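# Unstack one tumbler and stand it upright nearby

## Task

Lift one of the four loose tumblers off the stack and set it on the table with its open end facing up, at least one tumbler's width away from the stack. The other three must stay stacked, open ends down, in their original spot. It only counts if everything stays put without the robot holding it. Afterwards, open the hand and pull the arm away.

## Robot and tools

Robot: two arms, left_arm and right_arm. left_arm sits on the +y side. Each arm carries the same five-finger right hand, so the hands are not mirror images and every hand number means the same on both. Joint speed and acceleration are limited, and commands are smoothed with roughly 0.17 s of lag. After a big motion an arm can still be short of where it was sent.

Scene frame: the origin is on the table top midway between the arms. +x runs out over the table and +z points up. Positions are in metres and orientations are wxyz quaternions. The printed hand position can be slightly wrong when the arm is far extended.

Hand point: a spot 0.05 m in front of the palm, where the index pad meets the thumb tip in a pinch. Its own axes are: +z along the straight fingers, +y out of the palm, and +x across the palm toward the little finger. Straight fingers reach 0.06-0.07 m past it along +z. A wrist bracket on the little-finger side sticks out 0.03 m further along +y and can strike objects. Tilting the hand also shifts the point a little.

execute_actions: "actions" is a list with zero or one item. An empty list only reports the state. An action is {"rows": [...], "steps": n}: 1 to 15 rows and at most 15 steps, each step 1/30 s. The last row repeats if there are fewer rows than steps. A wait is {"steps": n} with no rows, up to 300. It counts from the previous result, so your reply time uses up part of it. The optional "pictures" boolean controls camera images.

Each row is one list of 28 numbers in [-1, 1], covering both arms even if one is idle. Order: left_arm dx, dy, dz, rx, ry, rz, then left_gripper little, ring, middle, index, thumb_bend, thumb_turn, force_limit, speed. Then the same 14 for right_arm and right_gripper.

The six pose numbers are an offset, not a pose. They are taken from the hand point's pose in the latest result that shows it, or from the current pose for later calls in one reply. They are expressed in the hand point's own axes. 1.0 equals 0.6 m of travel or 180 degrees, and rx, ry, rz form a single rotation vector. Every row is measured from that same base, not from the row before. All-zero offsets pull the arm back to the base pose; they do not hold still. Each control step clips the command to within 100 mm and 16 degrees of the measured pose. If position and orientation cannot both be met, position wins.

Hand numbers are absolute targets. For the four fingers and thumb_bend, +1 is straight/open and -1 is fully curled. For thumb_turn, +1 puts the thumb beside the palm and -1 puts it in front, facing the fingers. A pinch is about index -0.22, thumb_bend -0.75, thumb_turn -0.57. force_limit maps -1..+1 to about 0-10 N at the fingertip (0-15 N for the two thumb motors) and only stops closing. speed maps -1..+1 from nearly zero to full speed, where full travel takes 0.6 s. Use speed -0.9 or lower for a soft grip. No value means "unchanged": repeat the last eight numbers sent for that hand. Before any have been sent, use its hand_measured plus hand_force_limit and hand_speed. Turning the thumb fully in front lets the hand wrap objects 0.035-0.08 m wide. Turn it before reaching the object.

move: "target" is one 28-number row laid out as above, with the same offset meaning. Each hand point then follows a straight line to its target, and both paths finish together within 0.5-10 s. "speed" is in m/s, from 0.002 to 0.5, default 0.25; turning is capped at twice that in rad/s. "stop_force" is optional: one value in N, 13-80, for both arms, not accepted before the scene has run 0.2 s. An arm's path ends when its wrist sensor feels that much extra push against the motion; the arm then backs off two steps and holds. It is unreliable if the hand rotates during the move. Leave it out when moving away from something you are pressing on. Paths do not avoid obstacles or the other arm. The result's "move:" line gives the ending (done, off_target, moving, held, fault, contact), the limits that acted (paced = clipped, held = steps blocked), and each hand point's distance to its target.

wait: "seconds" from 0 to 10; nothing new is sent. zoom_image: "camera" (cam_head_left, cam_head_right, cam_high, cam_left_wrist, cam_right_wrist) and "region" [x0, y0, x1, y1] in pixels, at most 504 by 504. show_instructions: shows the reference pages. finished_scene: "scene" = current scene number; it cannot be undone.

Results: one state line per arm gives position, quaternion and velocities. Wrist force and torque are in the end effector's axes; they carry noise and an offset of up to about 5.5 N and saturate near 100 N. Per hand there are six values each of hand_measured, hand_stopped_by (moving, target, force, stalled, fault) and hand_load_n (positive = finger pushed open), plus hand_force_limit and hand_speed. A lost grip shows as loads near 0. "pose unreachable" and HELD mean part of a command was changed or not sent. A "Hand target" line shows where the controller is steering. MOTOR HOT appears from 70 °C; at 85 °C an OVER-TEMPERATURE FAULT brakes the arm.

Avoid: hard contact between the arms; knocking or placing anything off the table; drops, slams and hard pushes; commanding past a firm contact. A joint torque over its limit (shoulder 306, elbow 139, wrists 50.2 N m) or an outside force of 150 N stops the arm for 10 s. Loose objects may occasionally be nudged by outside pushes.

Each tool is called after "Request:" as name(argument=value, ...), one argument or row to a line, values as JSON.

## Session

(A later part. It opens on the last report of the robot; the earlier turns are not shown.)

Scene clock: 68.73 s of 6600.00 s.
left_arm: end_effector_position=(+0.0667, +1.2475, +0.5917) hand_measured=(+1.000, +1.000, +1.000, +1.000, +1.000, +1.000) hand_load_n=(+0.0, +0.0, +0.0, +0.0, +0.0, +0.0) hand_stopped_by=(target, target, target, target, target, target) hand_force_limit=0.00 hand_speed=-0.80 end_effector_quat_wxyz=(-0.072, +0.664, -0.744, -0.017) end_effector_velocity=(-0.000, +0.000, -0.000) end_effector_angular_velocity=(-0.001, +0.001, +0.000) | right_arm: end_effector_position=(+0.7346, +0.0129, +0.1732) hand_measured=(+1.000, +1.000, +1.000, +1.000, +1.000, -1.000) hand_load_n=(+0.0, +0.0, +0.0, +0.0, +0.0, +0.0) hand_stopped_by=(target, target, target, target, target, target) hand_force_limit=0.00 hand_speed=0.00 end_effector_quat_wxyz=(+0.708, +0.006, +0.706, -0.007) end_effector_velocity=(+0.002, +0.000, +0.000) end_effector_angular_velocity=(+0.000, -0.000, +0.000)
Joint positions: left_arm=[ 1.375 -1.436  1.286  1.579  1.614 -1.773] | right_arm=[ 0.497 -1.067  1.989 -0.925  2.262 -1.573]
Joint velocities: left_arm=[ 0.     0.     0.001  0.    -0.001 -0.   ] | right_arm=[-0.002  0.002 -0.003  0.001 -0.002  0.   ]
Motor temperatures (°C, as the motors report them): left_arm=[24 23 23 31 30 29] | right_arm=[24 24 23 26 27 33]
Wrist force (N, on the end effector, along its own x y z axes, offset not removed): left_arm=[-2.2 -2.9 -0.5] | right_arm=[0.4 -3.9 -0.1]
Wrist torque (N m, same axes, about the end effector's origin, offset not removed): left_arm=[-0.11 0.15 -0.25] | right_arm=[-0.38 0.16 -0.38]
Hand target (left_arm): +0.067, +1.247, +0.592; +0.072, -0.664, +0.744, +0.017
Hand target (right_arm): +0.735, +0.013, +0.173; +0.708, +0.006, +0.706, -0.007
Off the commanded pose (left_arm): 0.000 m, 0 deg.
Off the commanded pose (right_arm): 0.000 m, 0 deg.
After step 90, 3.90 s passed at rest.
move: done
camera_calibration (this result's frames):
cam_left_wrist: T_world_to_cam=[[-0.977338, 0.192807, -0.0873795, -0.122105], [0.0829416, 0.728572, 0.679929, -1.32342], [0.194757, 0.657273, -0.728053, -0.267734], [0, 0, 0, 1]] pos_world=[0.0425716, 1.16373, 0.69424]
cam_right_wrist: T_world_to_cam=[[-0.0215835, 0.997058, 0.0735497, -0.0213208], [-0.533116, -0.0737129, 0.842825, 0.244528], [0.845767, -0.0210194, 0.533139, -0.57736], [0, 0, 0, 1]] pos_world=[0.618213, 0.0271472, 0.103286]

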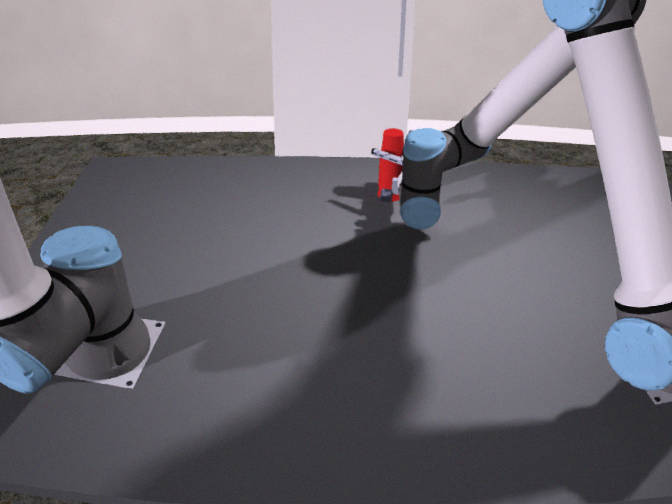

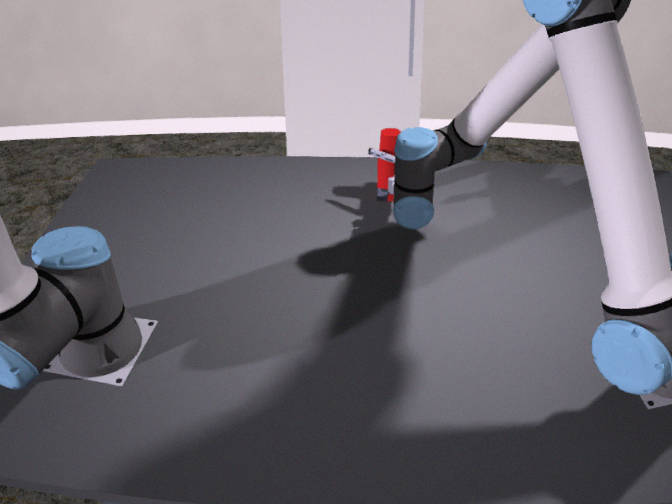

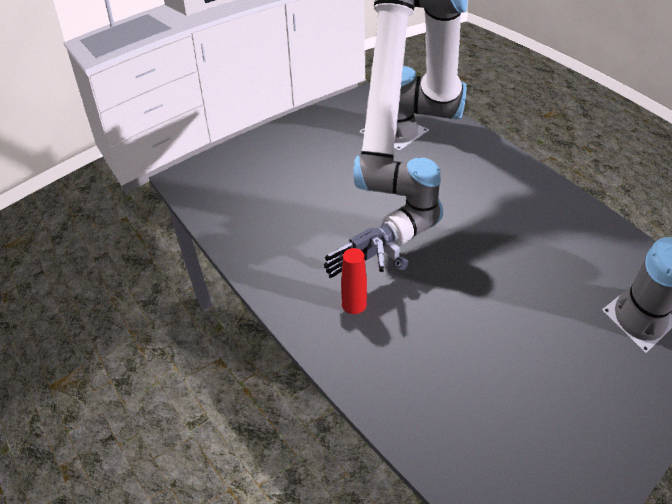

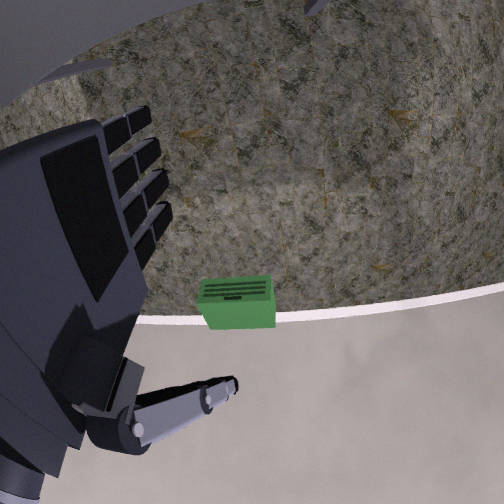

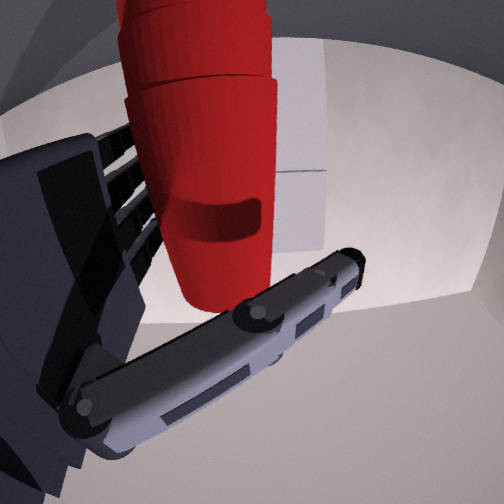

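Request:
move(
  target=[0,0,0,0,0,0,1,1,1,1,1,1,0,-0.8,0,-0.005,0.07,0,0,0,1,1,1,1,1,-1,0,0],
  speed=0.04,
)

Scene clock: 72.13 s of 6600.00 s.
left_arm: end_effector_position=(+0.0667, +1.2475, +0.5917) hand_measured=(+1.000, +1.000, +1.000, +1.000, +1.000, +1.000) hand_load_n=(+0.0, +0.0, +0.0, +0.0, +0.0, +0.0) hand_stopped_by=(target, target, target, target, target, target) hand_force_limit=0.00 hand_speed=-0.80 end_effector_quat_wxyz=(-0.072, +0.664, -0.744, -0.017) end_effector_velocity=(+0.001, -0.000, -0.000) end_effector_angular_velocity=(-0.001, -0.002, +0.001) | right_arm: end_effector_position=(+0.7762, +0.0092, +0.1732) hand_measured=(+1.000, +1.000, +1.000, +1.000, +1.000, -1.000) hand_load_n=(+0.0, +0.0, +0.0, +0.0, +0.0, +0.0) hand_stopped_by=(target, target, target, target, target, target) hand_force_limit=0.00 hand_speed=0.00 end_effector_quat_wxyz=(+0.708, +0.006, +0.706, -0.007) end_effector_velocity=(+0.002, -0.000, -0.001) end_effector_angular_velocity=(-0.000, +0.001, -0.000)
Joint positions: left_arm=[ 1.375 -1.436  1.286  1.579  1.614 -1.773] | right_arm=[ 0.453 -1.042  1.942 -0.903  2.219 -1.573]
Joint velocities: left_arm=[-0.    -0.     0.     0.     0.002 -0.001] | right_arm=[-0.002  0.002 -0.002  0.001 -0.002  0.   ]
Motor temperatures (°C, as the motors report them): left_arm=[24 23 23 31 30 29] | right_arm=[24 24 23 26 27 33]
Wrist force (N, on the end effector, along its own x y z axes, offset not removed): left_arm=[-1.0 -5.4 -0.2] | right_arm=[0.3 0.2 -5.5]
Wrist torque (N m, same axes, about the end effector's origin, offset not removed): left_arm=[-0.49 0.03 -0.11] | right_arm=[0.54 0.30 -0.26]
Hand target (left_arm): +0.067, +1.247, +0.592; +0.072, -0.664, +0.744, +0.017
Hand target (right_arm): +0.777, +0.009, +0.173; +0.708, +0.006, +0.706, -0.007
Off the commanded pose (left_arm): 0.000 m, 0 deg.
Off the commanded pose (right_arm): 0.000 m, 0 deg.
move: done
camera_calibration (this result's frames):
cam_left_wrist: T_world_to_cam=[[-0.977338, 0.192807, -0.0873794, -0.122106], [0.0829417, 0.728572, 0.679929, -1.32342], [0.194757, 0.657273, -0.728053, -0.267734], [0, 0, 0, 1]] pos_world=[0.0425717, 1.16373, 0.69424]
cam_right_wrist: T_world_to_cam=[[-0.0215809, 0.997064, 0.0734628, -0.0166846], [-0.533175, -0.0736366, 0.842794, 0.266465], [0.84573, -0.0209803, 0.533199, -0.612704], [0, 0, 0, 1]] pos_world=[0.659894, 0.0234025, 0.103343]

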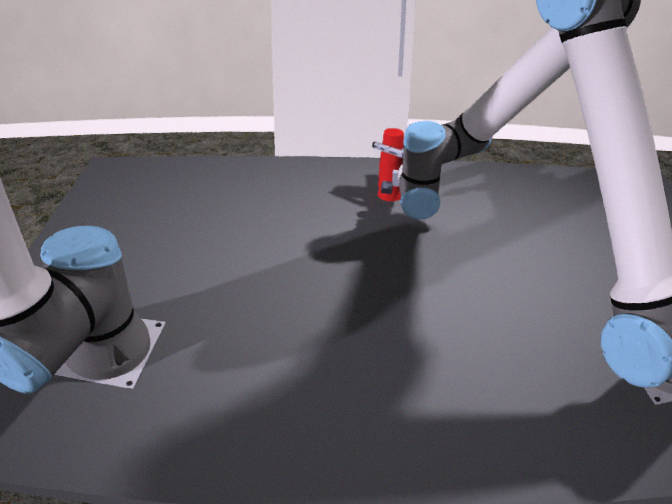

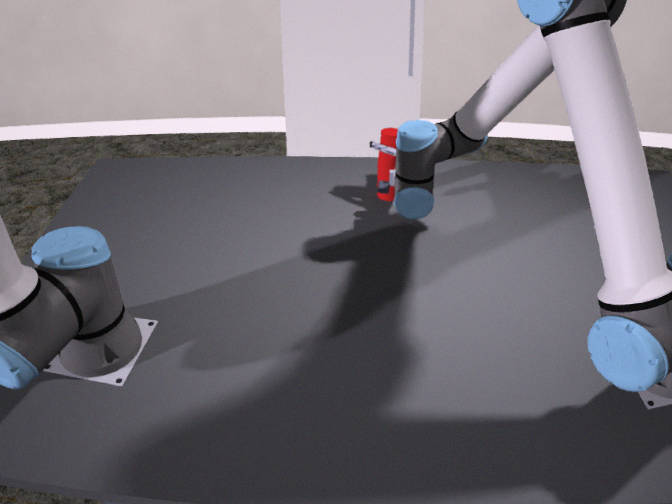

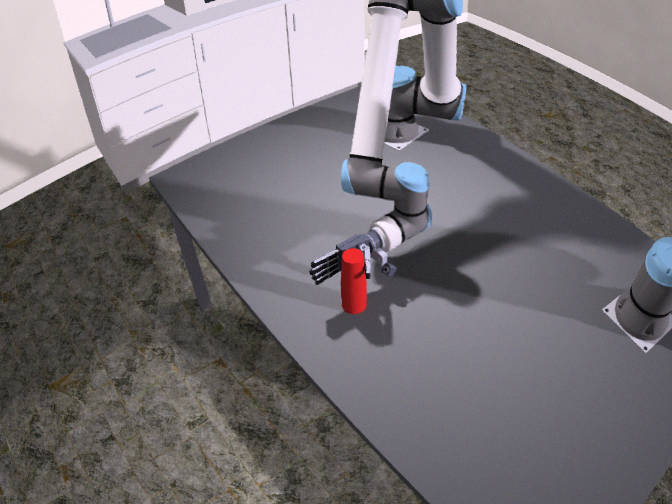

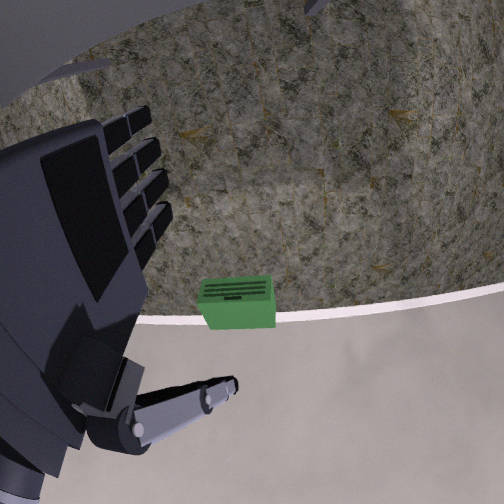

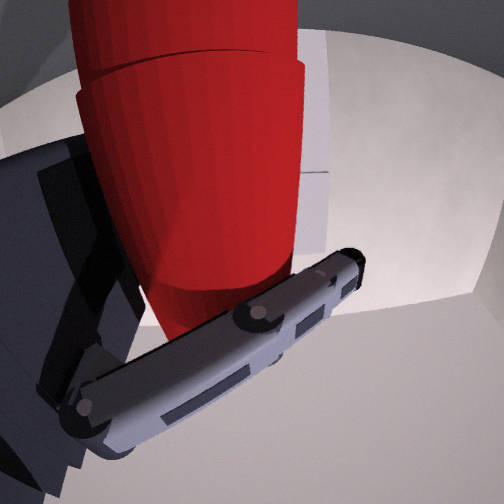

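Close and lift.

Request:
move(
  target=[0,0,0,0,0,0,1,1,1,1,1,1,0,-0.8,0,0,0,0,0,0,1,-1,-1,-1,-1,-1,0.2,-0.6],
)

Request:
move(
  target=[0,0,0,0,0,0,1,1,1,1,1,1,0,-0.8,-0.3,0,0,0,0,0,1,-1,-1,-1,-1,-1,0.2,-0.6],
  speed=0.08,
)

Scene clock: 76.87 s of 6600.00 s.
left_arm: end_effector_position=(+0.0667, +1.2475, +0.5917) hand_measured=(+1.000, +1.000, +1.000, +1.000, +1.000, +1.000) hand_load_n=(+0.0, +0.0, +0.0, +0.0, +0.0, +0.0) hand_stopped_by=(target, target, target, target, target, target) hand_force_limit=0.00 hand_speed=-0.80 end_effector_quat_wxyz=(-0.072, +0.664, -0.744, -0.017) end_effector_velocity=(-0.000, +0.000, -0.001) end_effector_angular_velocity=(-0.001, -0.001, +0.002) | right_arm: end_effector_position=(+0.7762, +0.0092, +0.1732) hand_measured=(+1.000, -0.106, -0.128, -0.172, +0.318, -1.000) hand_load_n=(+0.0, +2.5, +2.0, +9.0, +11.0, +2.0) hand_stopped_by=(target, force, force, force, force, target) hand_force_limit=0.20 hand_speed=-0.60 end_effector_quat_wxyz=(+0.708, +0.006, +0.706, -0.007) end_effector_velocity=(-0.000, +0.001, +0.000) end_effector_angular_velocity=(-0.001, -0.000, +0.001)
Joint positions: left_arm=[ 1.375 -1.436  1.286  1.579  1.614 -1.773] | right_arm=[ 0.453 -1.042  1.942 -0.903  2.219 -1.573]
Joint velocities: left_arm=[ 0.001  0.001  0.    -0.     0.001 -0.001] | right_arm=[ 0.001  0.    -0.     0.    -0.    -0.001]
Motor temperatures (°C, as the motors report them): left_arm=[24 23 23 31 30 29] | right_arm=[24 24 23 26 27 33]
Wrist force (N, on the end effector, along its own x y z axes, offset not removed): left_arm=[-0.8 -1.6 -0.3] | right_arm=[-3.3 -8.9 -1.5]
Wrist torque (N m, same axes, about the end effector's origin, offset not removed): left_arm=[0.06 0.04 0.08] | right_arm=[-1.06 0.52 -0.70]
Hand target (left_arm): +0.067, +1.247, +0.592; +0.072, -0.664, +0.744, +0.017
Hand target (right_arm): +0.776, +0.009, +0.173; +0.708, +0.006, +0.706, -0.007
Off the commanded pose (left_arm): 0.000 m, 0 deg.
Off the commanded pose (right_arm): 0.000 m, 0 deg.
move: done
camera_calibration (this result's frames):
cam_left_wrist: T_world_to_cam=[[-0.977338, 0.192807, -0.0873796, -0.122106], [0.0829417, 0.728572, 0.679929, -1.32342], [0.194758, 0.657273, -0.728053, -0.267734], [0, 0, 0, 1]] pos_world=[0.0425717, 1.16373, 0.69424]
cam_right_wrist: T_world_to_cam=[[-0.0215787, 0.997063, 0.0734851, -0.016689], [-0.533188, -0.0736539, 0.842784, 0.266468], [0.845721, -0.0209952, 0.533212, -0.612702], [0, 0, 0, 1]] pos_world=[0.659892, 0.0234026, 0.103351]

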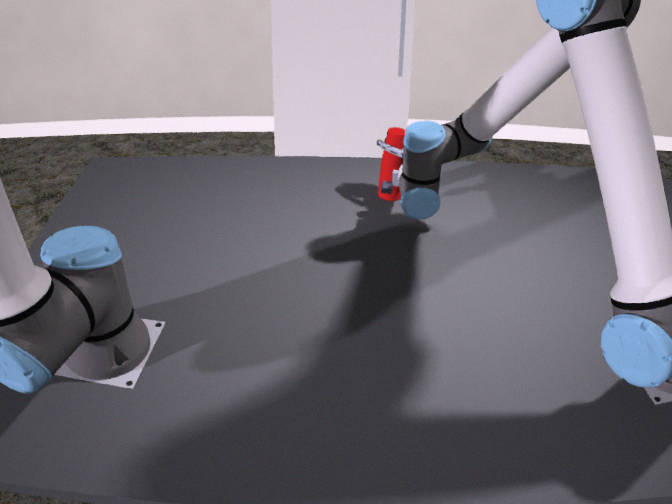

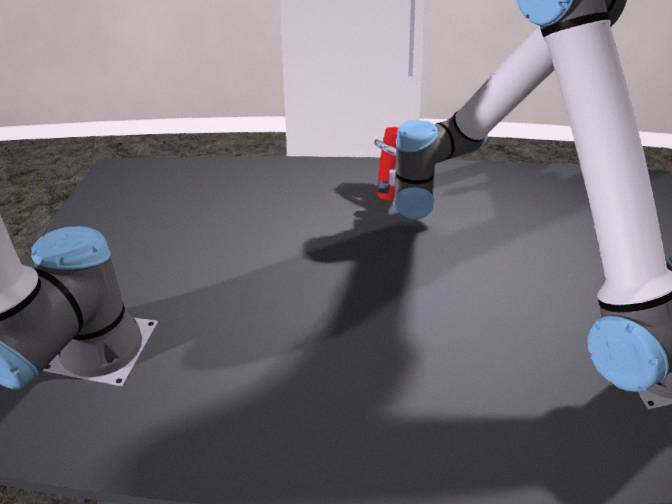

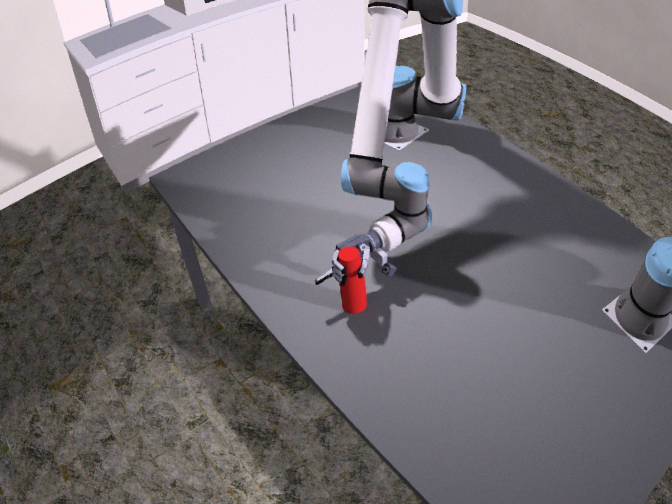

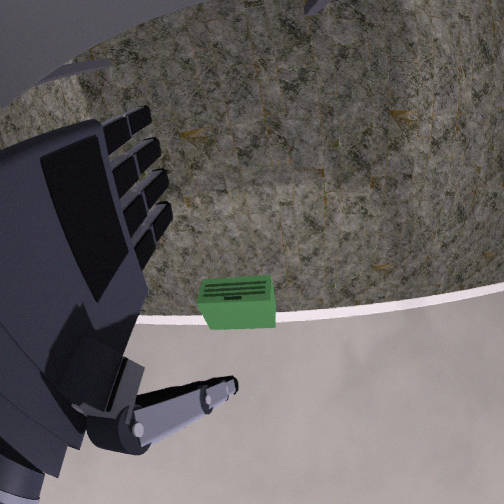

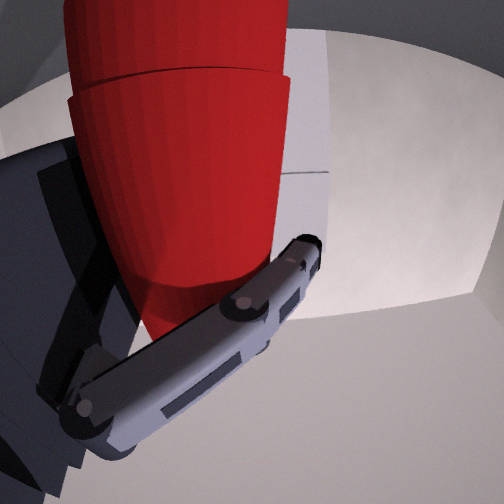

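Scene clock: 79.57 s of 6600.00 s.
left_arm: end_effector_position=(+0.0667, +1.2475, +0.5917) hand_measured=(+1.000, +1.000, +1.000, +1.000, +1.000, +1.000) hand_load_n=(+0.0, +0.0, +0.0, +0.0, +0.0, +0.0) hand_stopped_by=(target, target, target, target, target, target) hand_force_limit=0.00 hand_speed=-0.80 end_effector_quat_wxyz=(-0.072, +0.664, -0.744, -0.017) end_effector_velocity=(-0.000, -0.000, +0.001) end_effector_angular_velocity=(+0.001, +0.000, +0.002) | right_arm: end_effector_position=(+0.7760, +0.0096, +0.3530) hand_measured=(+1.000, -0.106, -0.128, -0.172, +0.318, -1.000) hand_load_n=(+0.0, +3.0, +1.5, +7.5, +10.0, +2.0) hand_stopped_by=(target, force, force, force, force, target) hand_force_limit=0.20 hand_speed=-0.60 end_effector_quat_wxyz=(+0.708, +0.006, +0.706, -0.007) end_effector_velocity=(-0.000, +0.001, +0.002) end_effector_angular_velocity=(+0.001, +0.000, +0.002)
Joint positions: left_arm=[ 1.375 -1.436  1.286  1.579  1.614 -1.773] | right_arm=[ 0.454 -1.253  1.849 -0.599  2.219 -1.573]
Joint velocities: left_arm=[ 0.    -0.    -0.001  0.001 -0.001 -0.001] | right_arm=[ 0.    -0.002 -0.002  0.005 -0.002  0.001]
Motor temperatures (°C, as the motors report them): left_arm=[24 23 23 31 30 29] | right_arm=[24 24 23 26 27 33]
Wrist force (N, on the end effector, along its own x y z axes, offset not removed): left_arm=[-1.4 -5.8 -1.8] | right_arm=[-1.3 -2.0 -6.0]
Wrist torque (N m, same axes, about the end effector's origin, offset not removed): left_arm=[-0.52 0.16 -0.13] | right_arm=[0.59 0.58 -0.36]
Hand target (left_arm): +0.067, +1.247, +0.592; +0.072, -0.664, +0.744, +0.017
Hand target (right_arm): +0.776, +0.010, +0.353; +0.708, +0.006, +0.706, -0.007
Off the commanded pose (left_arm): 0.000 m, 0 deg.
Off the commanded pose (right_arm): 0.000 m, 0 deg.
move: done
camera_calibration (this result's frames):
cam_left_wrist: T_world_to_cam=[[-0.977338, 0.192807, -0.0873794, -0.122106], [0.0829418, 0.728572, 0.679929, -1.32342], [0.194758, 0.657273, -0.728053, -0.267734], [0, 0, 0, 1]] pos_world=[0.0425717, 1.16373, 0.69424]
cam_right_wrist: T_world_to_cam=[[-0.0215833, 0.997064, 0.0734725, -0.030272], [-0.533216, -0.073645, 0.842768, 0.114938], [0.845704, -0.020987, 0.533239, -0.708315], [0, 0, 0, 1]] pos_world=[0.659658, 0.0237824, 0.283059]

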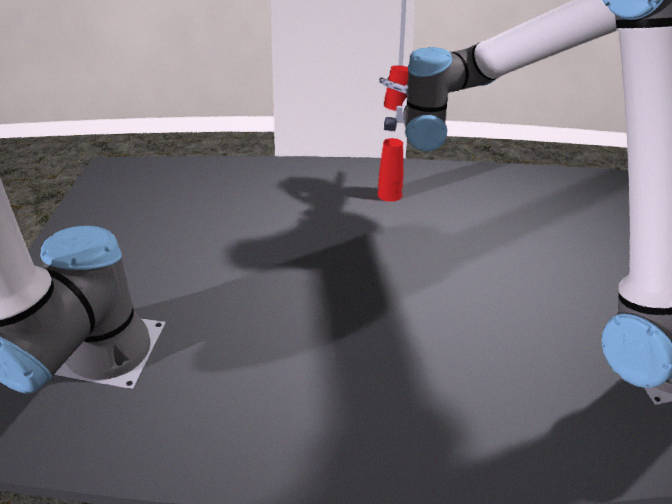

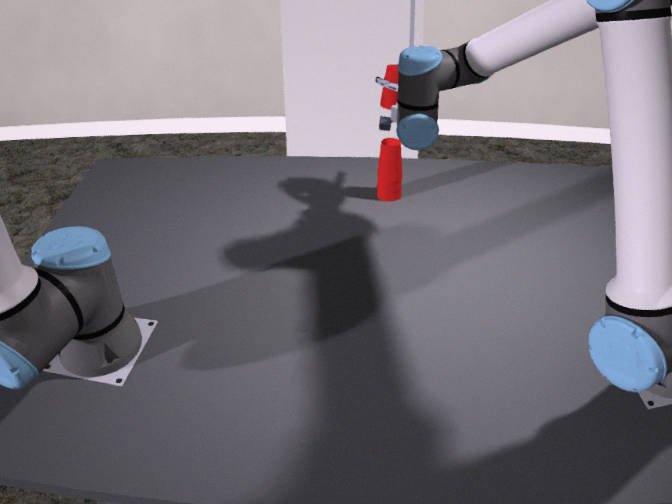

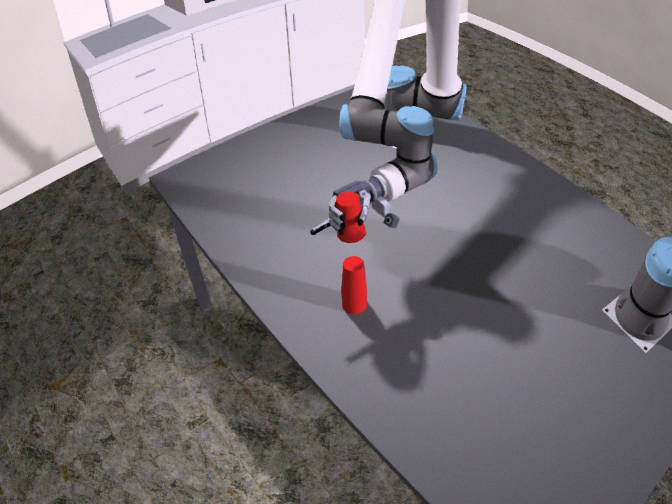

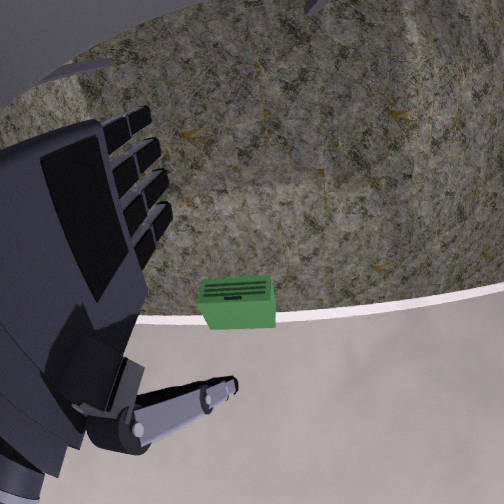

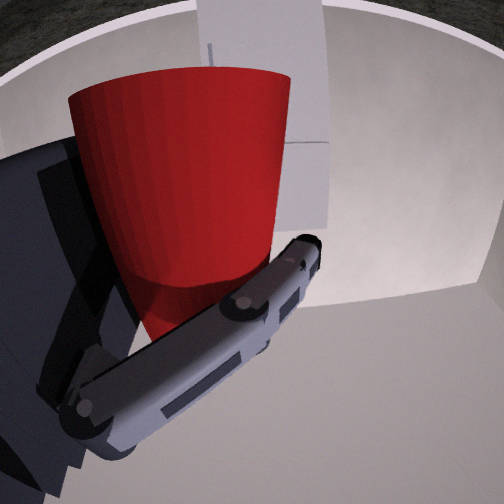

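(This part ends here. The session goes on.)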